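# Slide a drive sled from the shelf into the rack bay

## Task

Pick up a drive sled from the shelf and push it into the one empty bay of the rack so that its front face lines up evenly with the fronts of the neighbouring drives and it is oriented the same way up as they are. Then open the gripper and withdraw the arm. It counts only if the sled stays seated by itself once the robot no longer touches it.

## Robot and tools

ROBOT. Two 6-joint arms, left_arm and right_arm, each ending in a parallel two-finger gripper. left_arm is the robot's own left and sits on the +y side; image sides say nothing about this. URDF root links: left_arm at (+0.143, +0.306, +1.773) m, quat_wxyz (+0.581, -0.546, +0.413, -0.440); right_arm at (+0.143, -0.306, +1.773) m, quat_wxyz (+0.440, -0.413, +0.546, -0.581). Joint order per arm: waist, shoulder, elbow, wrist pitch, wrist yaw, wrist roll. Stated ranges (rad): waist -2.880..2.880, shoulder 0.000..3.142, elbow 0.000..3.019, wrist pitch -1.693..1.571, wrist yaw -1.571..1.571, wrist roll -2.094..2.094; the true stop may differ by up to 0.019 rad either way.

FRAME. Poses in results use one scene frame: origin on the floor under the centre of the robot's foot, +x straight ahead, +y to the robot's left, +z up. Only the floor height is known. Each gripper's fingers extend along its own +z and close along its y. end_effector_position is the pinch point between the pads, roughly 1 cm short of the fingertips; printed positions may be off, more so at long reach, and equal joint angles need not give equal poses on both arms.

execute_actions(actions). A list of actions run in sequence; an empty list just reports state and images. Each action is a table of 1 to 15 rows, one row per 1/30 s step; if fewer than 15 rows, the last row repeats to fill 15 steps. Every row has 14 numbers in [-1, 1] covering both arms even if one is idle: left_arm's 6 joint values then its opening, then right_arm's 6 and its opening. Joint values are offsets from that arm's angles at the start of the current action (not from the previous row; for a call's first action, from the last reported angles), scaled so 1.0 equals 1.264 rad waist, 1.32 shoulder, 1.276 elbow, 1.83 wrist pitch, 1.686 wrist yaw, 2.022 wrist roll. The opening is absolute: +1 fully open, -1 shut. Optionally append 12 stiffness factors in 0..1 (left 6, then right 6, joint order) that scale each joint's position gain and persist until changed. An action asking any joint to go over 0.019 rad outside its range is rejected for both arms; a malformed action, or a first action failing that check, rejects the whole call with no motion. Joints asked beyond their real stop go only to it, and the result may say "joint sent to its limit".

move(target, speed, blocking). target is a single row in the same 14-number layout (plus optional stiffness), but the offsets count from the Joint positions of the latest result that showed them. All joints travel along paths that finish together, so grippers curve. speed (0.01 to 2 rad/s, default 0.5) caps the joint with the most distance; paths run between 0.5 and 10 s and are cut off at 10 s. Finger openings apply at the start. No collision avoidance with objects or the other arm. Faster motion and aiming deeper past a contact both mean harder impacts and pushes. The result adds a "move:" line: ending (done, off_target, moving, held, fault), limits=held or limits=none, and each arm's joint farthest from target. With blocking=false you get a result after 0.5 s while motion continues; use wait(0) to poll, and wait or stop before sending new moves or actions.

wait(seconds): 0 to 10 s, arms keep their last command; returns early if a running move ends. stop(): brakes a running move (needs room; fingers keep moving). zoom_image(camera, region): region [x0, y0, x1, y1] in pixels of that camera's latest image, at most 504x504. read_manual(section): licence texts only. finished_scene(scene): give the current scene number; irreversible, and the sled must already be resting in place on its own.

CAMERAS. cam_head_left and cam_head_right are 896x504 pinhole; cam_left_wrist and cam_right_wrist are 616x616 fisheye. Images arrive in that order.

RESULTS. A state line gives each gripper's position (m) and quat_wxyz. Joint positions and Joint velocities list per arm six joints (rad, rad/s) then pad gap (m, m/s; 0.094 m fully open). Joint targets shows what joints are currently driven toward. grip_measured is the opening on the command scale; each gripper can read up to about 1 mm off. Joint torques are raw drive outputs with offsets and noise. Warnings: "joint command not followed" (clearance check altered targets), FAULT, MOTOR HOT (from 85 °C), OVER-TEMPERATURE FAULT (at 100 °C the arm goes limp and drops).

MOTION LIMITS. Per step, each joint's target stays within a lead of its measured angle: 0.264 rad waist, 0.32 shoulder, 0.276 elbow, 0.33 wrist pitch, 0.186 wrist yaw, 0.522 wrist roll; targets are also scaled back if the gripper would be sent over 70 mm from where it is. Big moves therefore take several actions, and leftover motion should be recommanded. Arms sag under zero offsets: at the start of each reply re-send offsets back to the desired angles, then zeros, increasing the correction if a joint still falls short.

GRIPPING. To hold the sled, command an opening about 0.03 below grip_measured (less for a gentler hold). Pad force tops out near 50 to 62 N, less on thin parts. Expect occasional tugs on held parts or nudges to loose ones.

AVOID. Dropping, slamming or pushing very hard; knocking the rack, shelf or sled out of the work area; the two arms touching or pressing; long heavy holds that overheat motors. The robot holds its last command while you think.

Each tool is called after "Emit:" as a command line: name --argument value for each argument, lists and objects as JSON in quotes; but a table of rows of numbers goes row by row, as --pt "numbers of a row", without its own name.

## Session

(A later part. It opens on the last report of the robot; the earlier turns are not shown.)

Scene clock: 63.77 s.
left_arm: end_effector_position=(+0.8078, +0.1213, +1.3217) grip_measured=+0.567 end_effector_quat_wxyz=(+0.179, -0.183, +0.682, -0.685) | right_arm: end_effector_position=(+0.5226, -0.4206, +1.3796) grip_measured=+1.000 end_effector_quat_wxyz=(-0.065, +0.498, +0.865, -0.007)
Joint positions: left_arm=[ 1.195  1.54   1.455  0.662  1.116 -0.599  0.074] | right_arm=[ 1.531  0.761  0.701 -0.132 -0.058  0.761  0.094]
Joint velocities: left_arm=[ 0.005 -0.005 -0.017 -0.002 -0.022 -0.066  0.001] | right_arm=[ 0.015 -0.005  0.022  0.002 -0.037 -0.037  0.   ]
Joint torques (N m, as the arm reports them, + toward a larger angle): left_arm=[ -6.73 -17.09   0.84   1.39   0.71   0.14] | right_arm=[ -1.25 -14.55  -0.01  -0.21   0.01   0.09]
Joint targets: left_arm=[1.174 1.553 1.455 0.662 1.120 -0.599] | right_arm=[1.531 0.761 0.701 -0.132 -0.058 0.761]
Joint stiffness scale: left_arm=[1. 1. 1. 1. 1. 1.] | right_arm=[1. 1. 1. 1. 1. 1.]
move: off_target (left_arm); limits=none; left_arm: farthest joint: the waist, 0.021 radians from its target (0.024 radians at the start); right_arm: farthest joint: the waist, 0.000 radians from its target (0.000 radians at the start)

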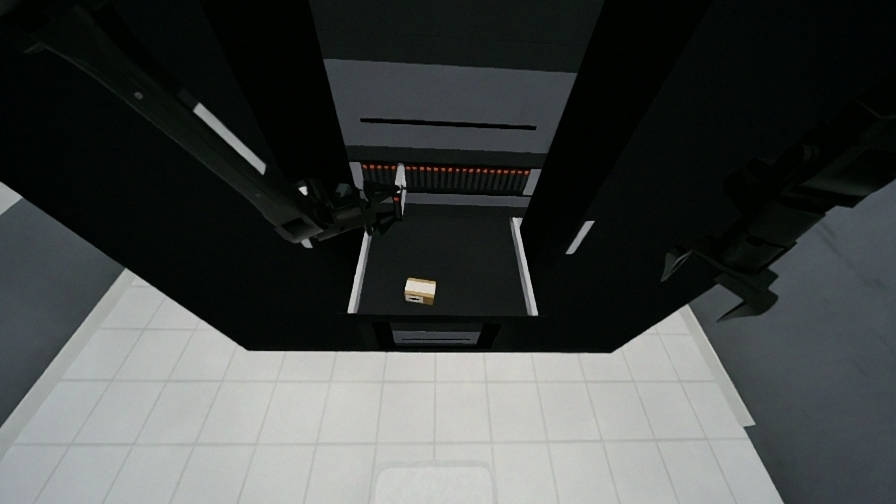

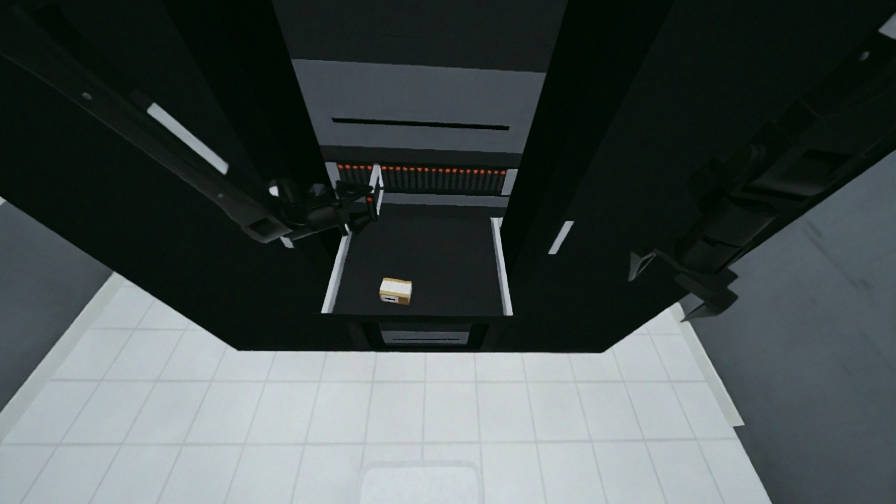

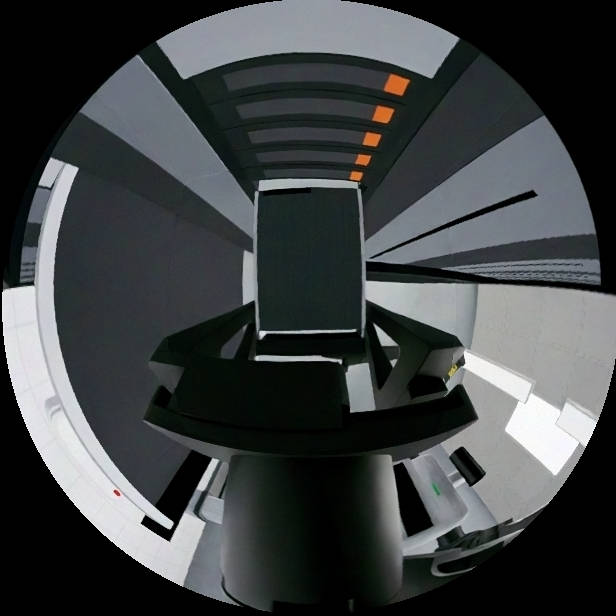

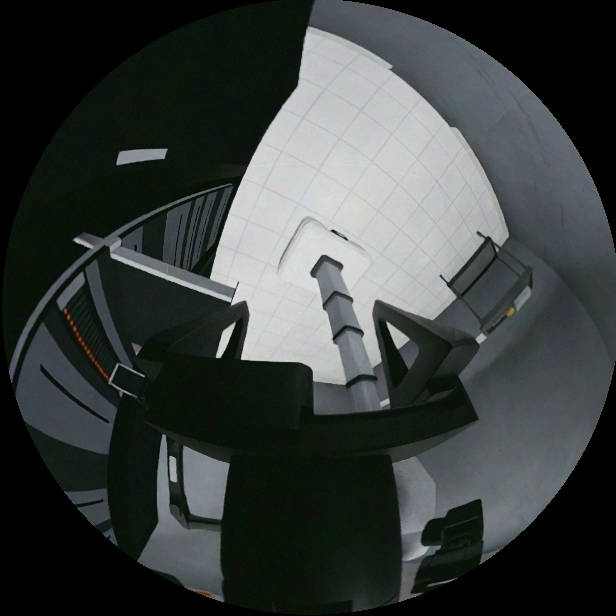

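Good. Advance in ramps with friction bias.

Emit:
execute_actions --actions '[[[-0.017,0,0.01,-0.005,0.001,0.008,0.5,0,0,0,0,0,0,1],[-0.018,0,0.014,-0.008,0.001,0.008,0.5,0,0,0,0,0,0,1],[-0.019,0,0.018,-0.011,0.001,0.009,0.5,0,0,0,0,0,0,1],[-0.019,0,0.023,-0.015,0,0.009,0.5,0,0,0,0,0,0,1]],[[-0.019,0,0.023,-0.015,0,0.009,0.5,0,0,0,0,0,0,1]],[[-0.019,0,0.023,-0.015,0,0.009,0.5,0,0,0,0,0,0,1]]]'

Emit:
zoom_image --camera "cam_head_left" --region '[350,140,450,240]'

Scene clock: 68.47 s.
left_arm: end_effector_position=(+0.8315, +0.1239, +1.3228) grip_measured=+0.567 end_effector_quat_wxyz=(+0.180, -0.185, +0.683, -0.684) | right_arm: end_effector_position=(+0.5226, -0.4206, +1.3796) grip_measured=+1.000 end_effector_quat_wxyz=(-0.065, +0.498, +0.865, -0.007)
Joint positions: left_arm=[ 1.188  1.54   1.516  0.596  1.106 -0.594  0.074] | right_arm=[ 1.531  0.761  0.701 -0.132 -0.058  0.761  0.094]
Joint velocities: left_arm=[-0.015 -0.005 -0.012 -0.002 -0.037  0.007  0.   ] | right_arm=[-0.005 -0.005  0.017  0.012 -0.066  0.037  0.   ]
Joint torques (N m, as the arm reports them, + toward a larger angle): left_arm=[ -6.78 -18.36   2.67   1.21   0.75   0.33] | right_arm=[ -1.33 -14.54  -0.05  -0.26   0.     0.08]
Joint targets: left_arm=[1.165 1.540 1.528 0.591 1.111 -0.577] | right_arm=[1.531 0.761 0.701 -0.132 -0.058 0.761]
Joint stiffness scale: left_arm=[1. 1. 1. 1. 1. 1.] | right_arm=[1. 1. 1. 1. 1. 1.]

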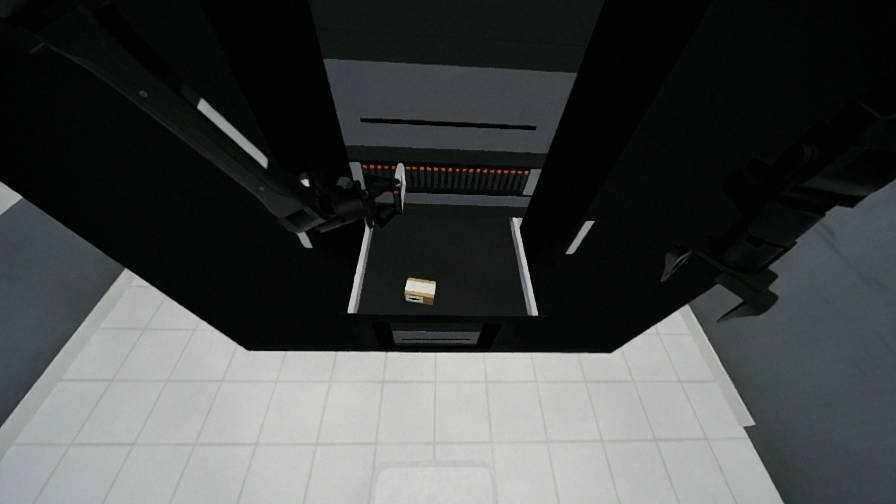

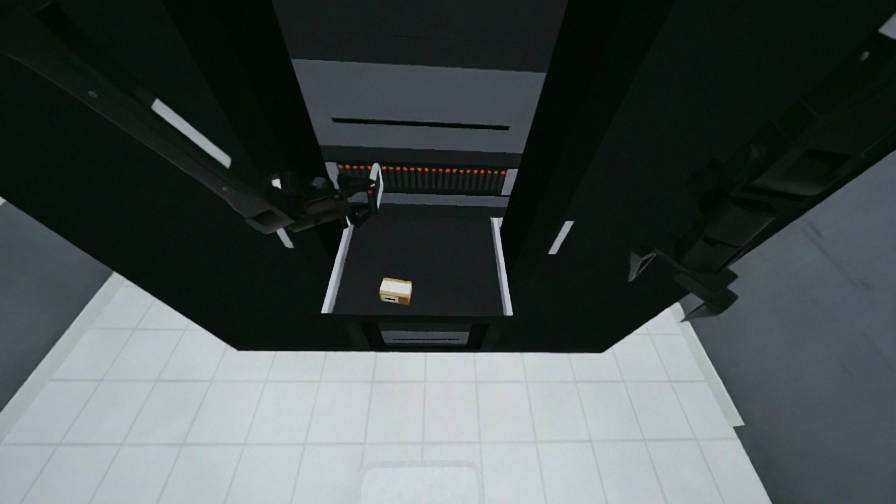

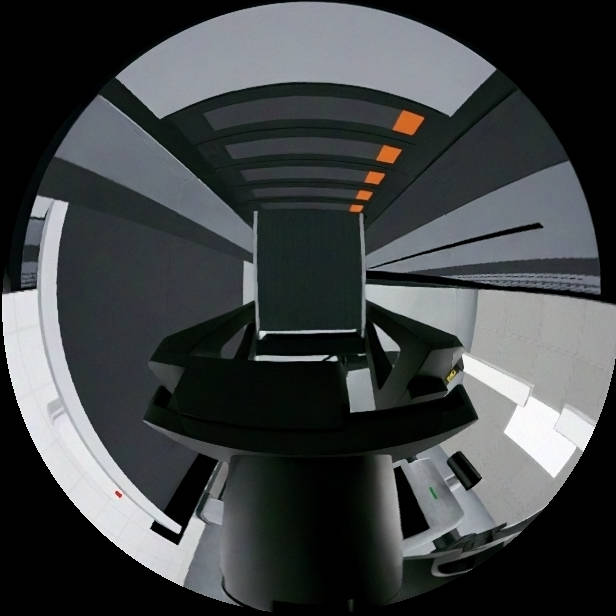

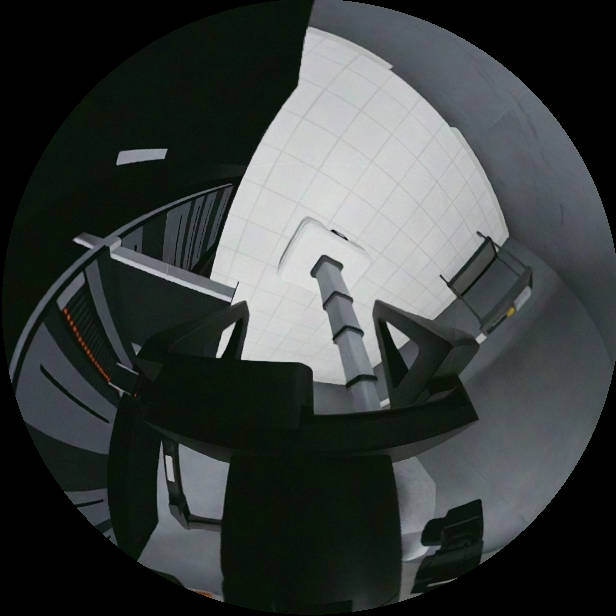

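Region (350, 140, 450, 240) of cam_head_left's 896x504 image, scaled by 5.040, with more detail than that image has.

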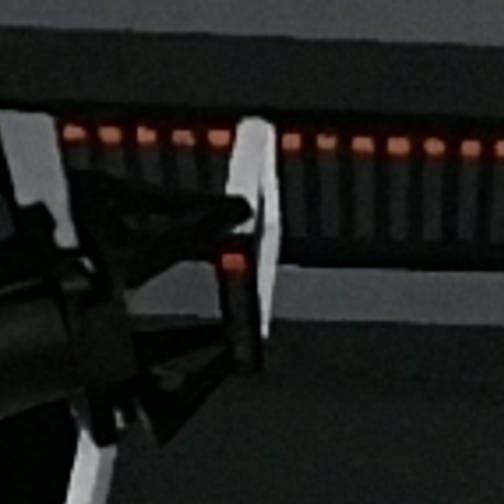

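It's in.

Emit:
execute_actions --actions '[[[-0.023,0.012,0.025,-0.015,0,0.011,0.5,0,0,0,0,0,0,1]],[[-0.023,0.012,0.025,-0.015,0,0.011,0.5,0,0,0,0,0,0,1]],[[-0.022,0.012,0.025,-0.015,0,0.011,0.5,0,0,0,0,0,0,1]],[[-0.022,0.012,0.025,-0.015,0,0.011,0.5,0,0,0,0,0,0,1]]]'

Scene clock: 74.10 s.
left_arm: end_effector_position=(+0.8503, +0.1227, +1.3224) grip_measured=+0.567 end_effector_quat_wxyz=(+0.178, -0.182, +0.685, -0.682) | right_arm: end_effector_position=(+0.5226, -0.4206, +1.3796) grip_measured=+1.000 end_effector_quat_wxyz=(-0.065, +0.498, +0.865, -0.007)
Joint positions: left_arm=[ 1.177  1.544  1.575  0.512  1.096 -0.562  0.074] | right_arm=[ 1.531  0.761  0.701 -0.132 -0.058  0.761  0.094]
Joint velocities: left_arm=[-0.005 -0.005  0.017  0.002  0.037 -0.051  0.   ] | right_arm=[-0.015 -0.015 -0.012 -0.012 -0.007 -0.11   0.   ]
Joint torques (N m, as the arm reports them, + toward a larger angle): left_arm=[ -7.35 -17.7    4.37   1.01   0.49   0.25] | right_arm=[ -1.38 -14.64   0.07  -0.26   0.01   0.07]
Joint targets: left_arm=[1.150 1.560 1.599 0.504 1.094 -0.553] | right_arm=[1.531 0.761 0.701 -0.132 -0.058 0.761]
Joint stiffness scale: left_arm=[1. 1. 1. 1. 1. 1.] | right_arm=[1. 1. 1. 1. 1. 1.]

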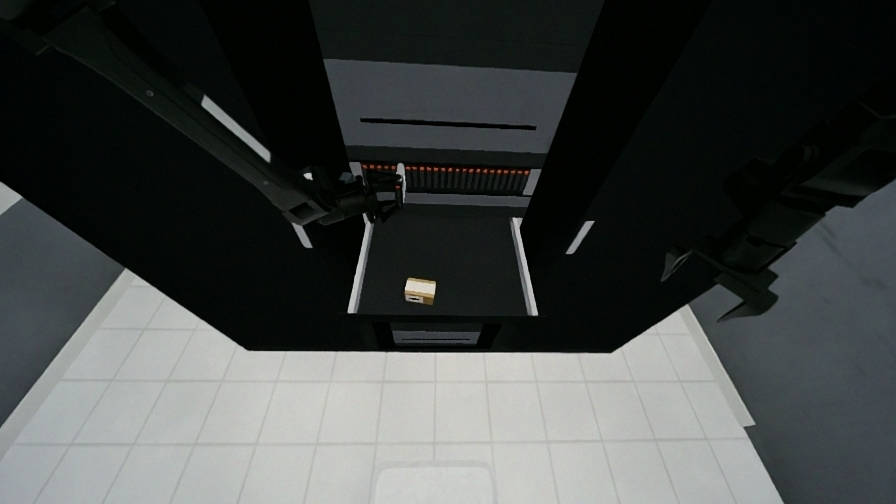

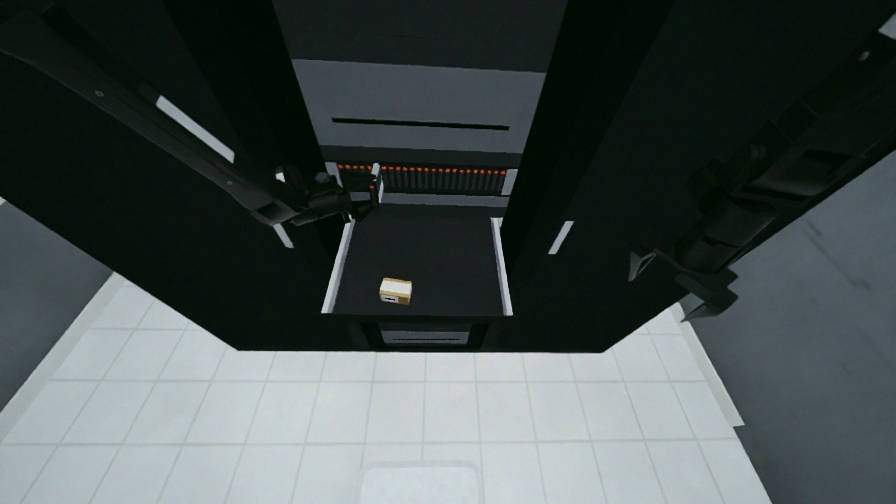

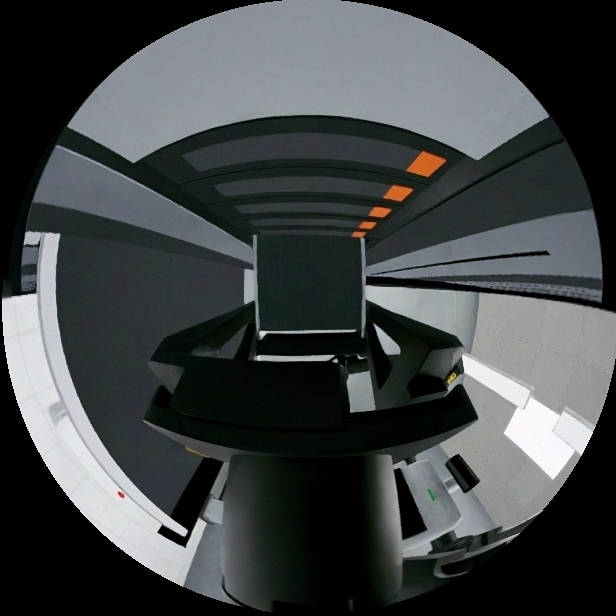

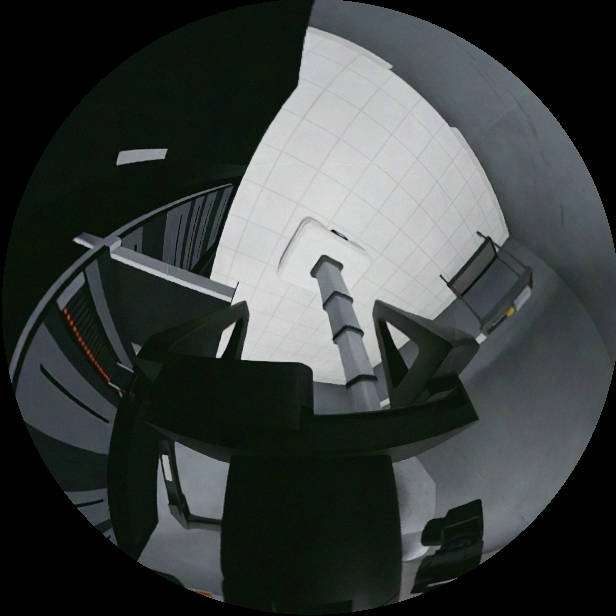

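Emit:
move --target '[0,0,0,0,0,0,1,0,0,0,0,0,0,1]'

Emit:
move --target '[0.04,0,-0.19,0.15,0.02,-0.03,1,0,0,0,0,0,0,1]' --speed 0.3

Emit:
move --target '[-0.21,-0.03,-0.18,0.235,-0.61,0.685,-1,0,0,0,0,0,0,1]' --speed 0.9

Scene clock: 80.57 s.
left_arm: end_effector_position=(+0.8502, +0.1227, +1.3221) grip_measured=+1.000 end_effector_quat_wxyz=(+0.178, -0.183, +0.686, -0.682) | right_arm: end_effector_position=(+0.5226, -0.4206, +1.3796) grip_measured=+1.000 end_effector_quat_wxyz=(-0.065, +0.498, +0.865, -0.007)
Joint positions: left_arm=[ 1.177  1.544  1.575  0.512  1.094 -0.562  0.094] | right_arm=[ 1.531  0.761  0.701 -0.132 -0.058  0.761  0.094]
Joint velocities: left_arm=[-0.015 -0.005 -0.002 -0.007 -0.037 -0.066  0.   ] | right_arm=[ 0.005 -0.005 -0.012 -0.017  0.022 -0.022  0.   ]
Joint torques (N m, as the arm reports them, + toward a larger angle): left_arm=[ -5.54 -19.08   1.87   1.36   0.63   0.14] | right_arm=[ -1.37 -14.49   0.02  -0.29   0.     0.07]
Joint targets: left_arm=[1.177 1.544 1.575 0.512 1.096 -0.562] | right_arm=[1.531 0.761 0.701 -0.132 -0.058 0.761]
Joint stiffness scale: left_arm=[1. 1. 1. 1. 1. 1.] | right_arm=[1. 1. 1. 1. 1. 1.]
move: done; limits=none; left_arm: farthest joint: the wrist yaw, 0.002 radians from its target (0.000 radians at the start); right_arm: farthest joint: the waist, 0.000 radians from its target (0.000 radians at the start)

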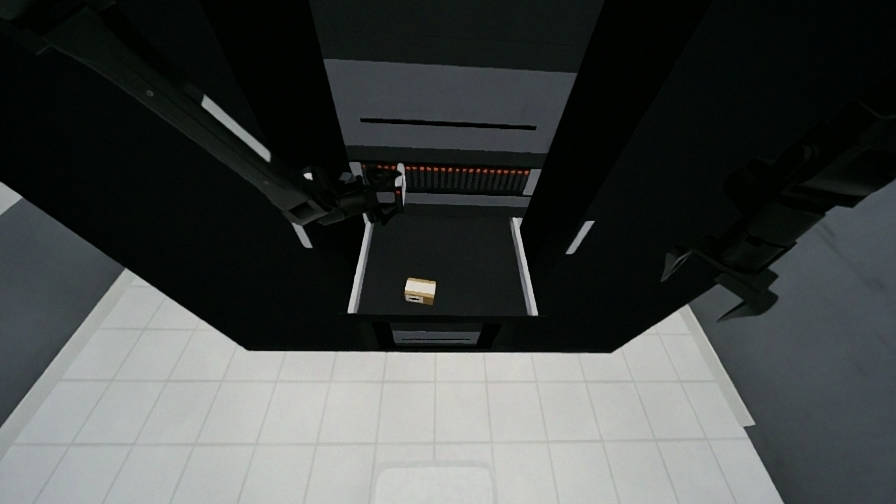

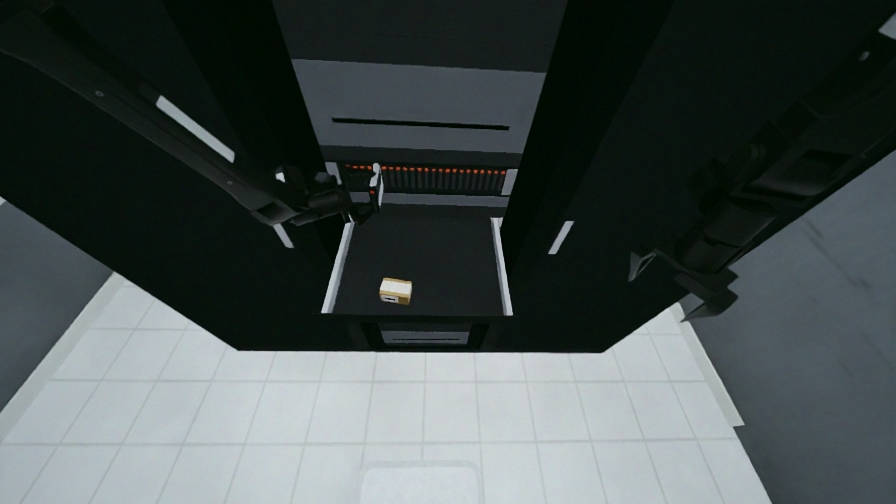

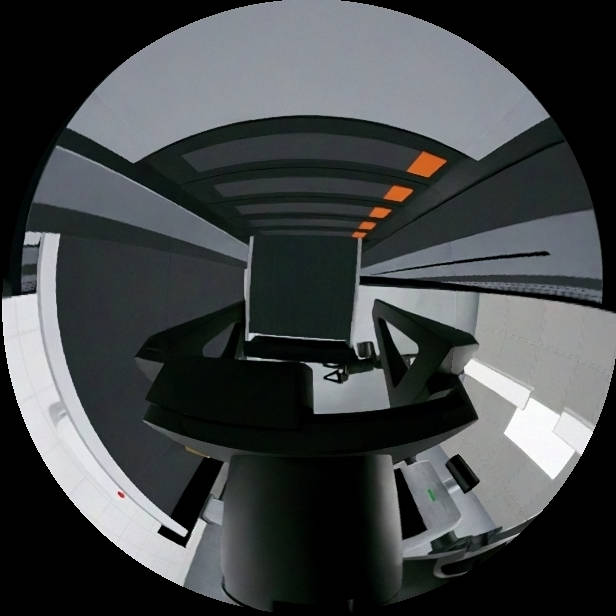

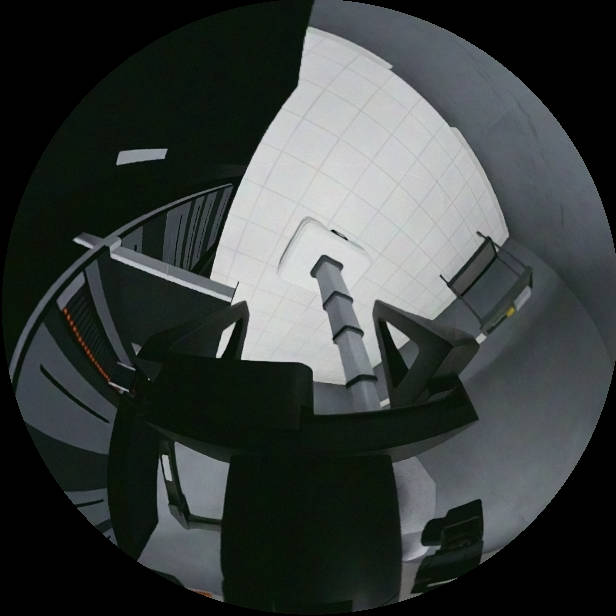

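Scene clock: 81.97 s.
left_arm: end_effector_position=(+0.7557, +0.1198, +1.3152) grip_measured=+1.000 end_effector_quat_wxyz=(+0.166, -0.189, +0.688, -0.681) | right_arm: end_effector_position=(+0.5226, -0.4206, +1.3796) grip_measured=+1.000 end_effector_quat_wxyz=(-0.065, +0.498, +0.865, -0.007)
Joint positions: left_arm=[ 1.219  1.544  1.334  0.769  1.125 -0.61   0.094] | right_arm=[ 1.531  0.761  0.701 -0.132 -0.058  0.761  0.094]
Joint velocities: left_arm=[ 0.005  0.005  0.017  0.002 -0.022  0.037  0.   ] | right_arm=[-0.024 -0.024  0.002  0.007 -0.022 -0.007  0.   ]
Joint torques (N m, as the arm reports them, + toward a larger angle): left_arm=[ -4.22 -17.24  -0.38   2.     0.66  -0.02] | right_arm=[ -1.42 -14.57   0.02  -0.26   0.01   0.08]
Joint targets: left_arm=[1.228 1.544 1.333 0.787 1.128 -0.623] | right_arm=[1.531 0.761 0.701 -0.132 -0.058 0.761]
Joint stiffness scale: left_arm=[1. 1. 1. 1. 1. 1.] | right_arm=[1. 1. 1. 1. 1. 1.]
move: done; limits=none; left_arm: farthest joint: the wrist pitch, 0.017 radians from its target (0.274 radians at the start); right_arm: farthest joint: the waist, 0.000 radians from its target (0.000 radians at the start)

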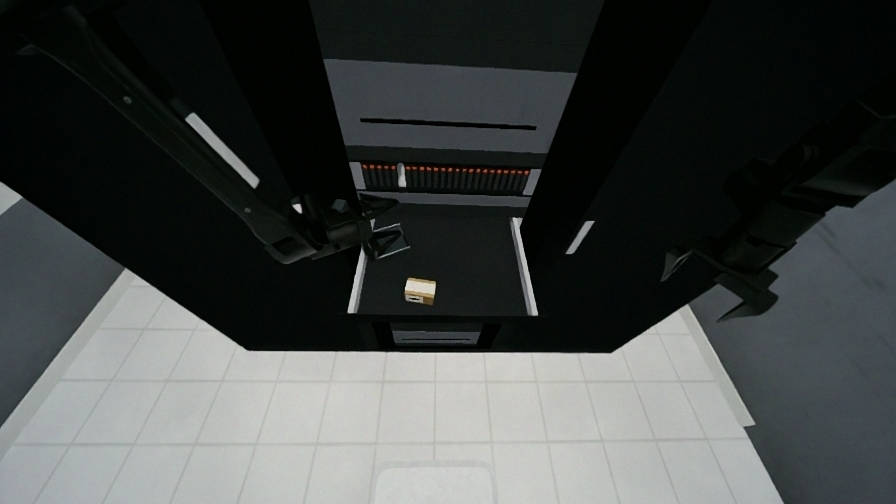

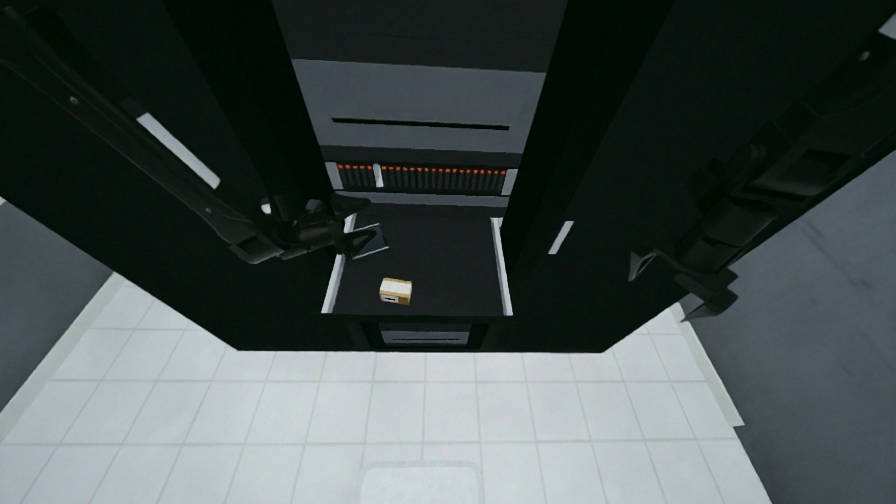

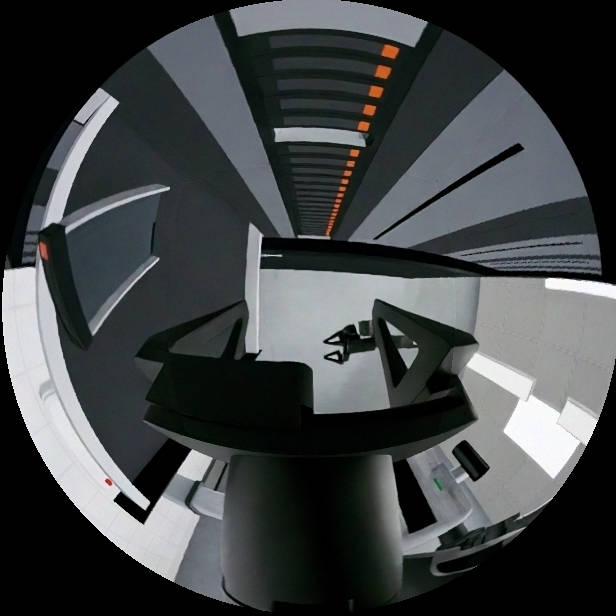

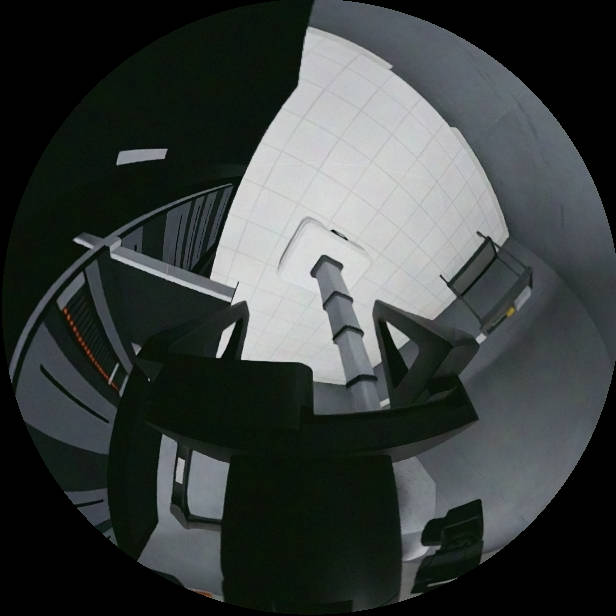

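Scene clock: 84.43 s.
left_arm: end_effector_position=(+0.7723, +0.1131, +1.3195) grip_measured=-0.995 end_effector_quat_wxyz=(+0.495, +0.127, +0.855, -0.089) | right_arm: end_effector_position=(+0.5226, -0.4206, +1.3796) grip_measured=+1.000 end_effector_quat_wxyz=(-0.065, +0.498, +0.865, -0.007)
Joint positions: left_arm=[0.967 1.536 1.115 1.18  0.099 0.762 0.   ] | right_arm=[ 1.531  0.761  0.701 -0.132 -0.058  0.761  0.094]
Joint velocities: left_arm=[-0.015 -0.005 -0.032  0.002 -0.022  0.037  0.001] | right_arm=[-0.005 -0.005 -0.007 -0.002 -0.037  0.007  0.   ]
Joint torques (N m, as the arm reports them, + toward a larger angle): left_arm=[ -7.77 -16.2   -2.5    2.35   0.37   0.16] | right_arm=[ -1.32 -14.45   0.02  -0.24   0.     0.09]
Joint targets: left_arm=[0.953 1.505 1.104 1.199 0.097 0.775] | right_arm=[1.531 0.761 0.701 -0.132 -0.058 0.761]
Joint stiffness scale: left_arm=[1. 1. 1. 1. 1. 1.] | right_arm=[1. 1. 1. 1. 1. 1.]
move: off_target (left_arm); limits=none; left_arm: farthest joint: the shoulder, 0.031 radians from its target (0.040 radians at the start); right_arm: farthest joint: the waist, 0.000 radians from its target (0.000 radians at the start)

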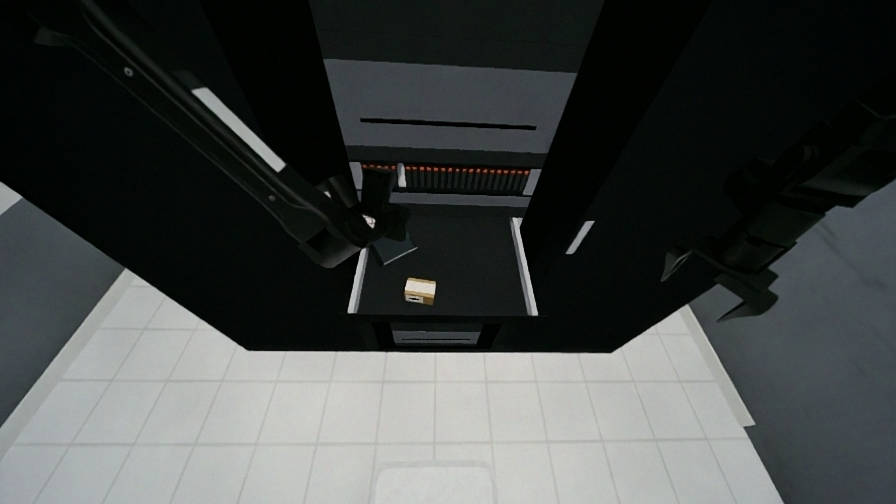

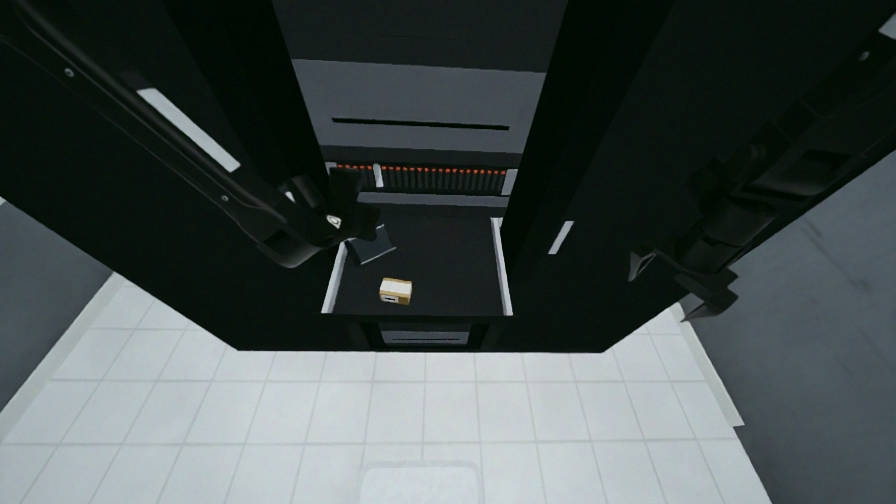

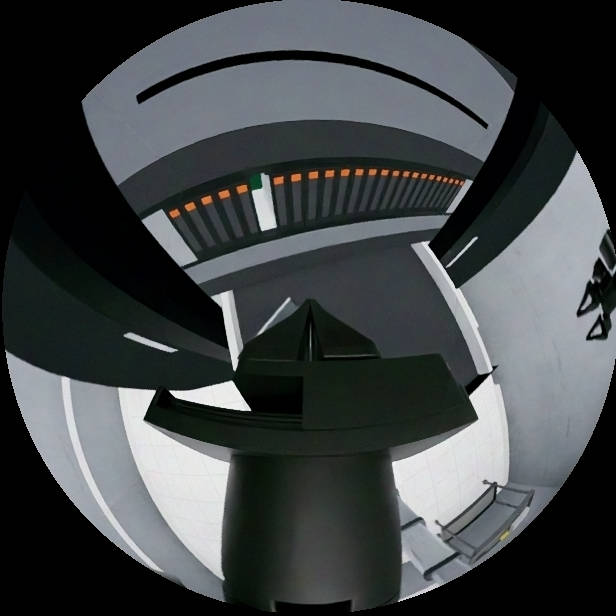

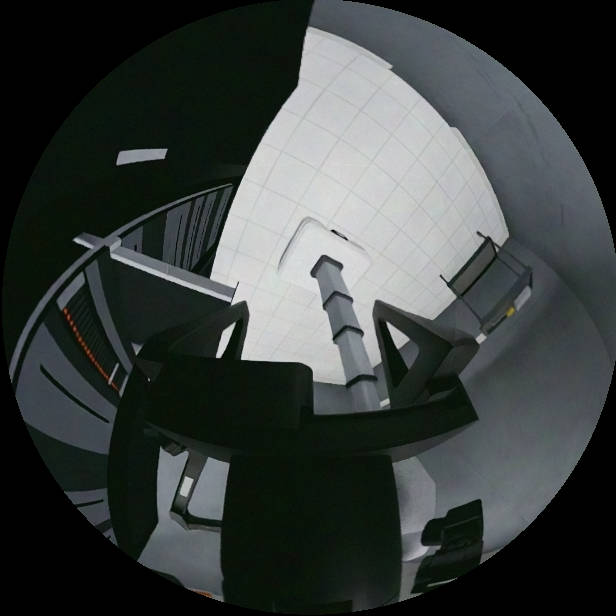

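Emit:
move --target '[-0.055,-0.03,0.432,-0.765,-0.447,0.218,1,0,0,0,0,0,0,1]' --speed 0.7

Scene clock: 94.20 s.
left_arm: end_effector_position=(+0.7887, +0.1561, +1.2194) grip_measured=+1.000 end_effector_quat_wxyz=(-0.000, +0.462, +0.887, -0.000) | right_arm: end_effector_position=(+0.5226, -0.4206, +1.3796) grip_measured=+1.000 end_effector_quat_wxyz=(-0.065, +0.498, +0.865, -0.007)
Joint positions: left_arm=[ 0.917  1.526  1.657 -0.209 -0.653  1.189  0.094] | right_arm=[ 1.531  0.761  0.701 -0.132 -0.058  0.761  0.094]
Joint velocities: left_arm=[-0.005 -0.015  0.007 -0.002 -0.007  0.007  0.   ] | right_arm=[-0.005 -0.005 -0.007  0.012  0.022 -0.007  0.   ]
Joint torques (N m, as the arm reports them, + toward a larger angle): left_arm=[ -9.   -19.69   2.8    0.03  -0.02   0.16] | right_arm=[ -1.33 -14.3    0.02  -0.26  -0.01   0.09]
Joint targets: left_arm=[0.897 1.496 1.666 -0.219 -0.655 1.203] | right_arm=[1.531 0.761 0.701 -0.132 -0.058 0.761]
Joint stiffness scale: left_arm=[1. 1. 1. 1. 1. 1.] | right_arm=[1. 1. 1. 1. 1. 1.]
move: off_target (left_arm); limits=none; left_arm: farthest joint: the shoulder, 0.029 radians from its target (0.039 radians at the start); right_arm: farthest joint: the waist, 0.000 radians from its target (0.000 radians at the start)

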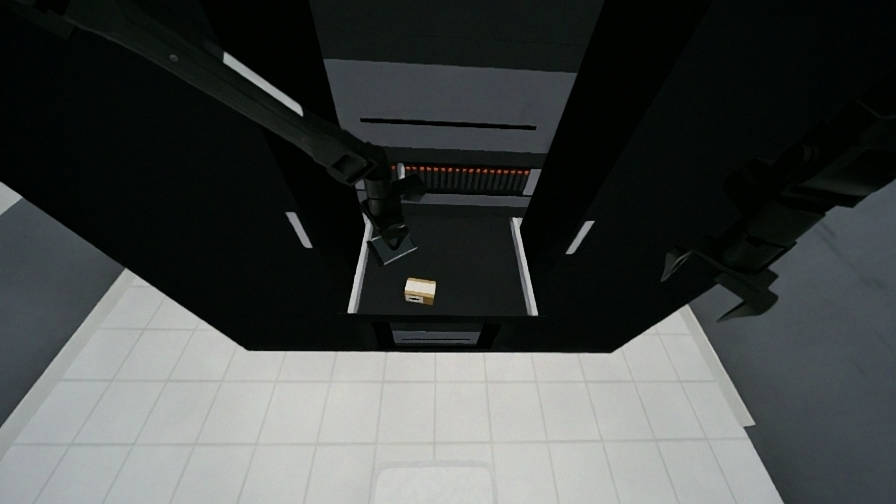

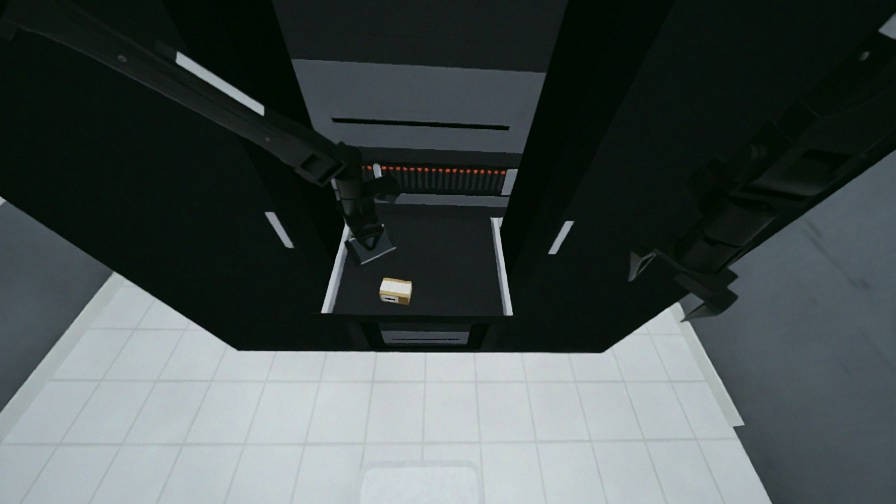

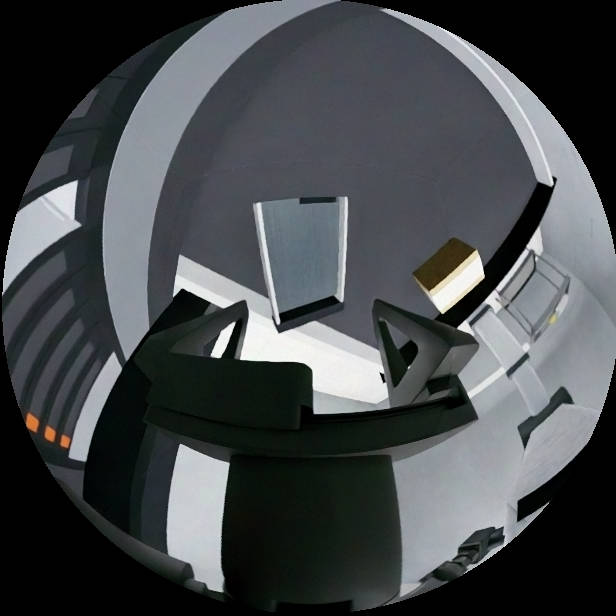

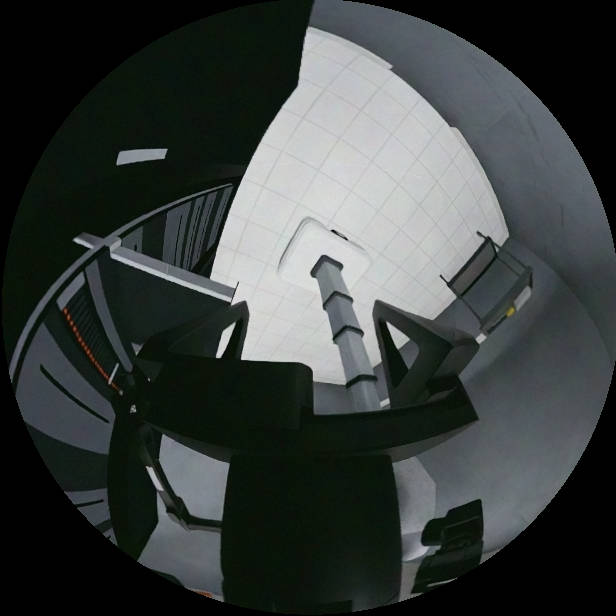

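Emit:
move --target '[0.022,0.155,0.22,-0.048,0.013,-0.045,1,0,0,0,0,0,0,1]' --speed 0.2

Scene clock: 98.47 s.
left_arm: end_effector_position=(+0.7991, +0.1225, +1.1572) grip_measured=+1.000 end_effector_quat_wxyz=(-0.008, +0.435, +0.901, -0.008) | right_arm: end_effector_position=(+0.5226, -0.4206, +1.3796) grip_measured=+1.000 end_effector_quat_wxyz=(-0.065, +0.498, +0.865, -0.007)
Joint positions: left_arm=[ 0.934  1.724  1.908 -0.289 -0.633  1.112  0.094] | right_arm=[ 1.531  0.761  0.701 -0.132 -0.058  0.761  0.094]
Joint velocities: left_arm=[-0.005 -0.015  0.032 -0.022 -0.037 -0.022  0.   ] | right_arm=[ 0.005 -0.015 -0.002 -0.002 -0.066  0.037  0.   ]
Joint torques (N m, as the arm reports them, + toward a larger angle): left_arm=[ -8.23 -16.37   5.14   0.05   0.14  -0.07] | right_arm=[ -1.25 -14.46   0.06  -0.23   0.     0.08]
Joint targets: left_arm=[0.945 1.730 1.937 -0.297 -0.631 1.098] | right_arm=[1.531 0.761 0.701 -0.132 -0.058 0.761]
Joint stiffness scale: left_arm=[1. 1. 1. 1. 1. 1.] | right_arm=[1. 1. 1. 1. 1. 1.]
move: off_target (left_arm); limits=none; left_arm: farthest joint: the elbow, 0.029 radians from its target (0.281 radians at the start); right_arm: farthest joint: the waist, 0.000 radians from its target (0.000 radians at the start)

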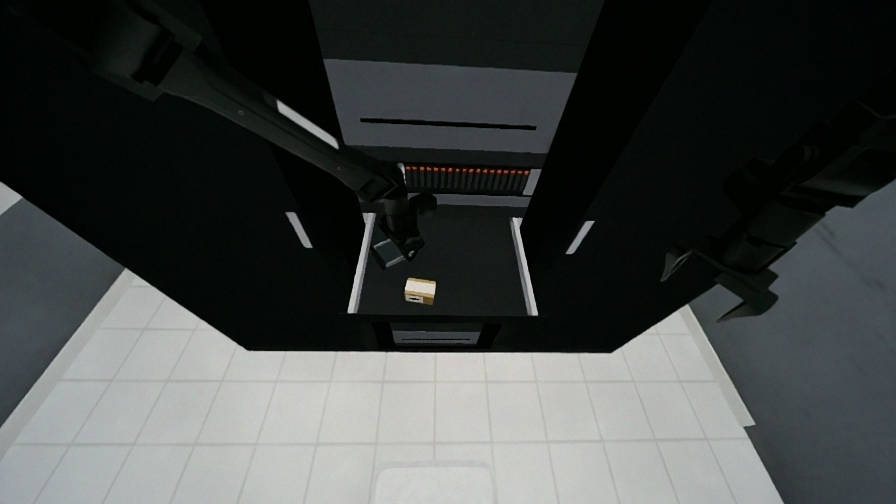

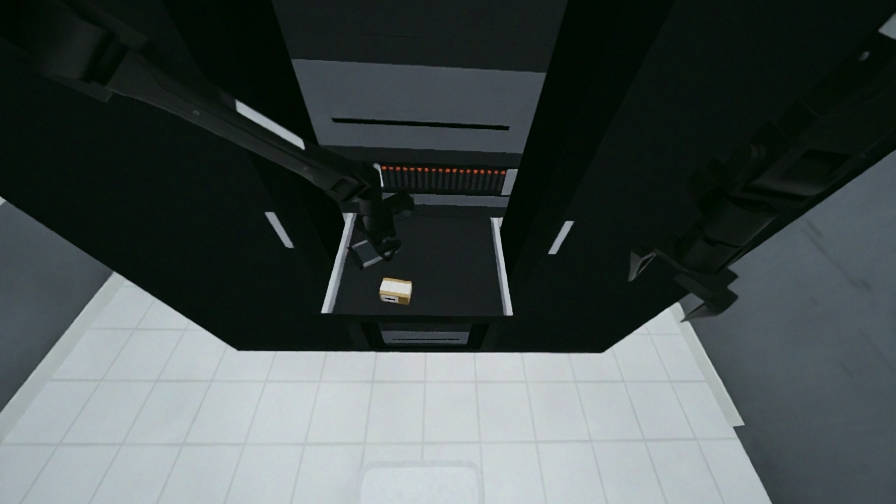

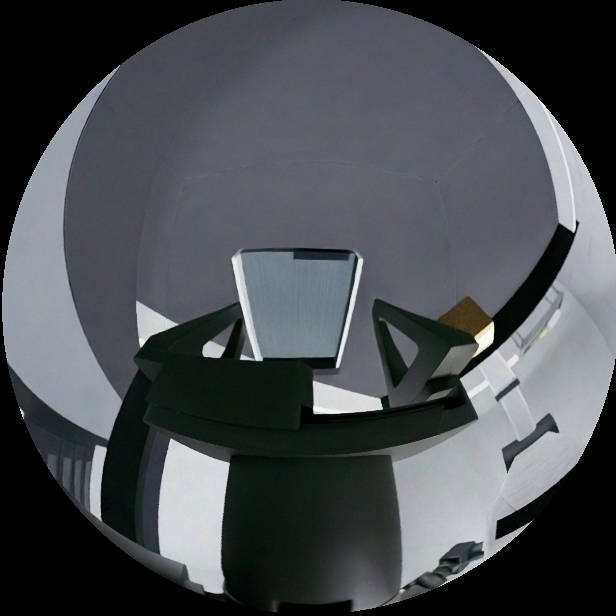

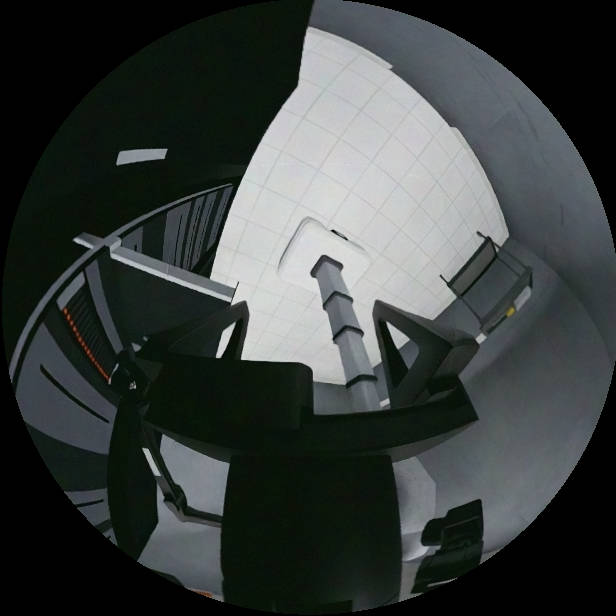

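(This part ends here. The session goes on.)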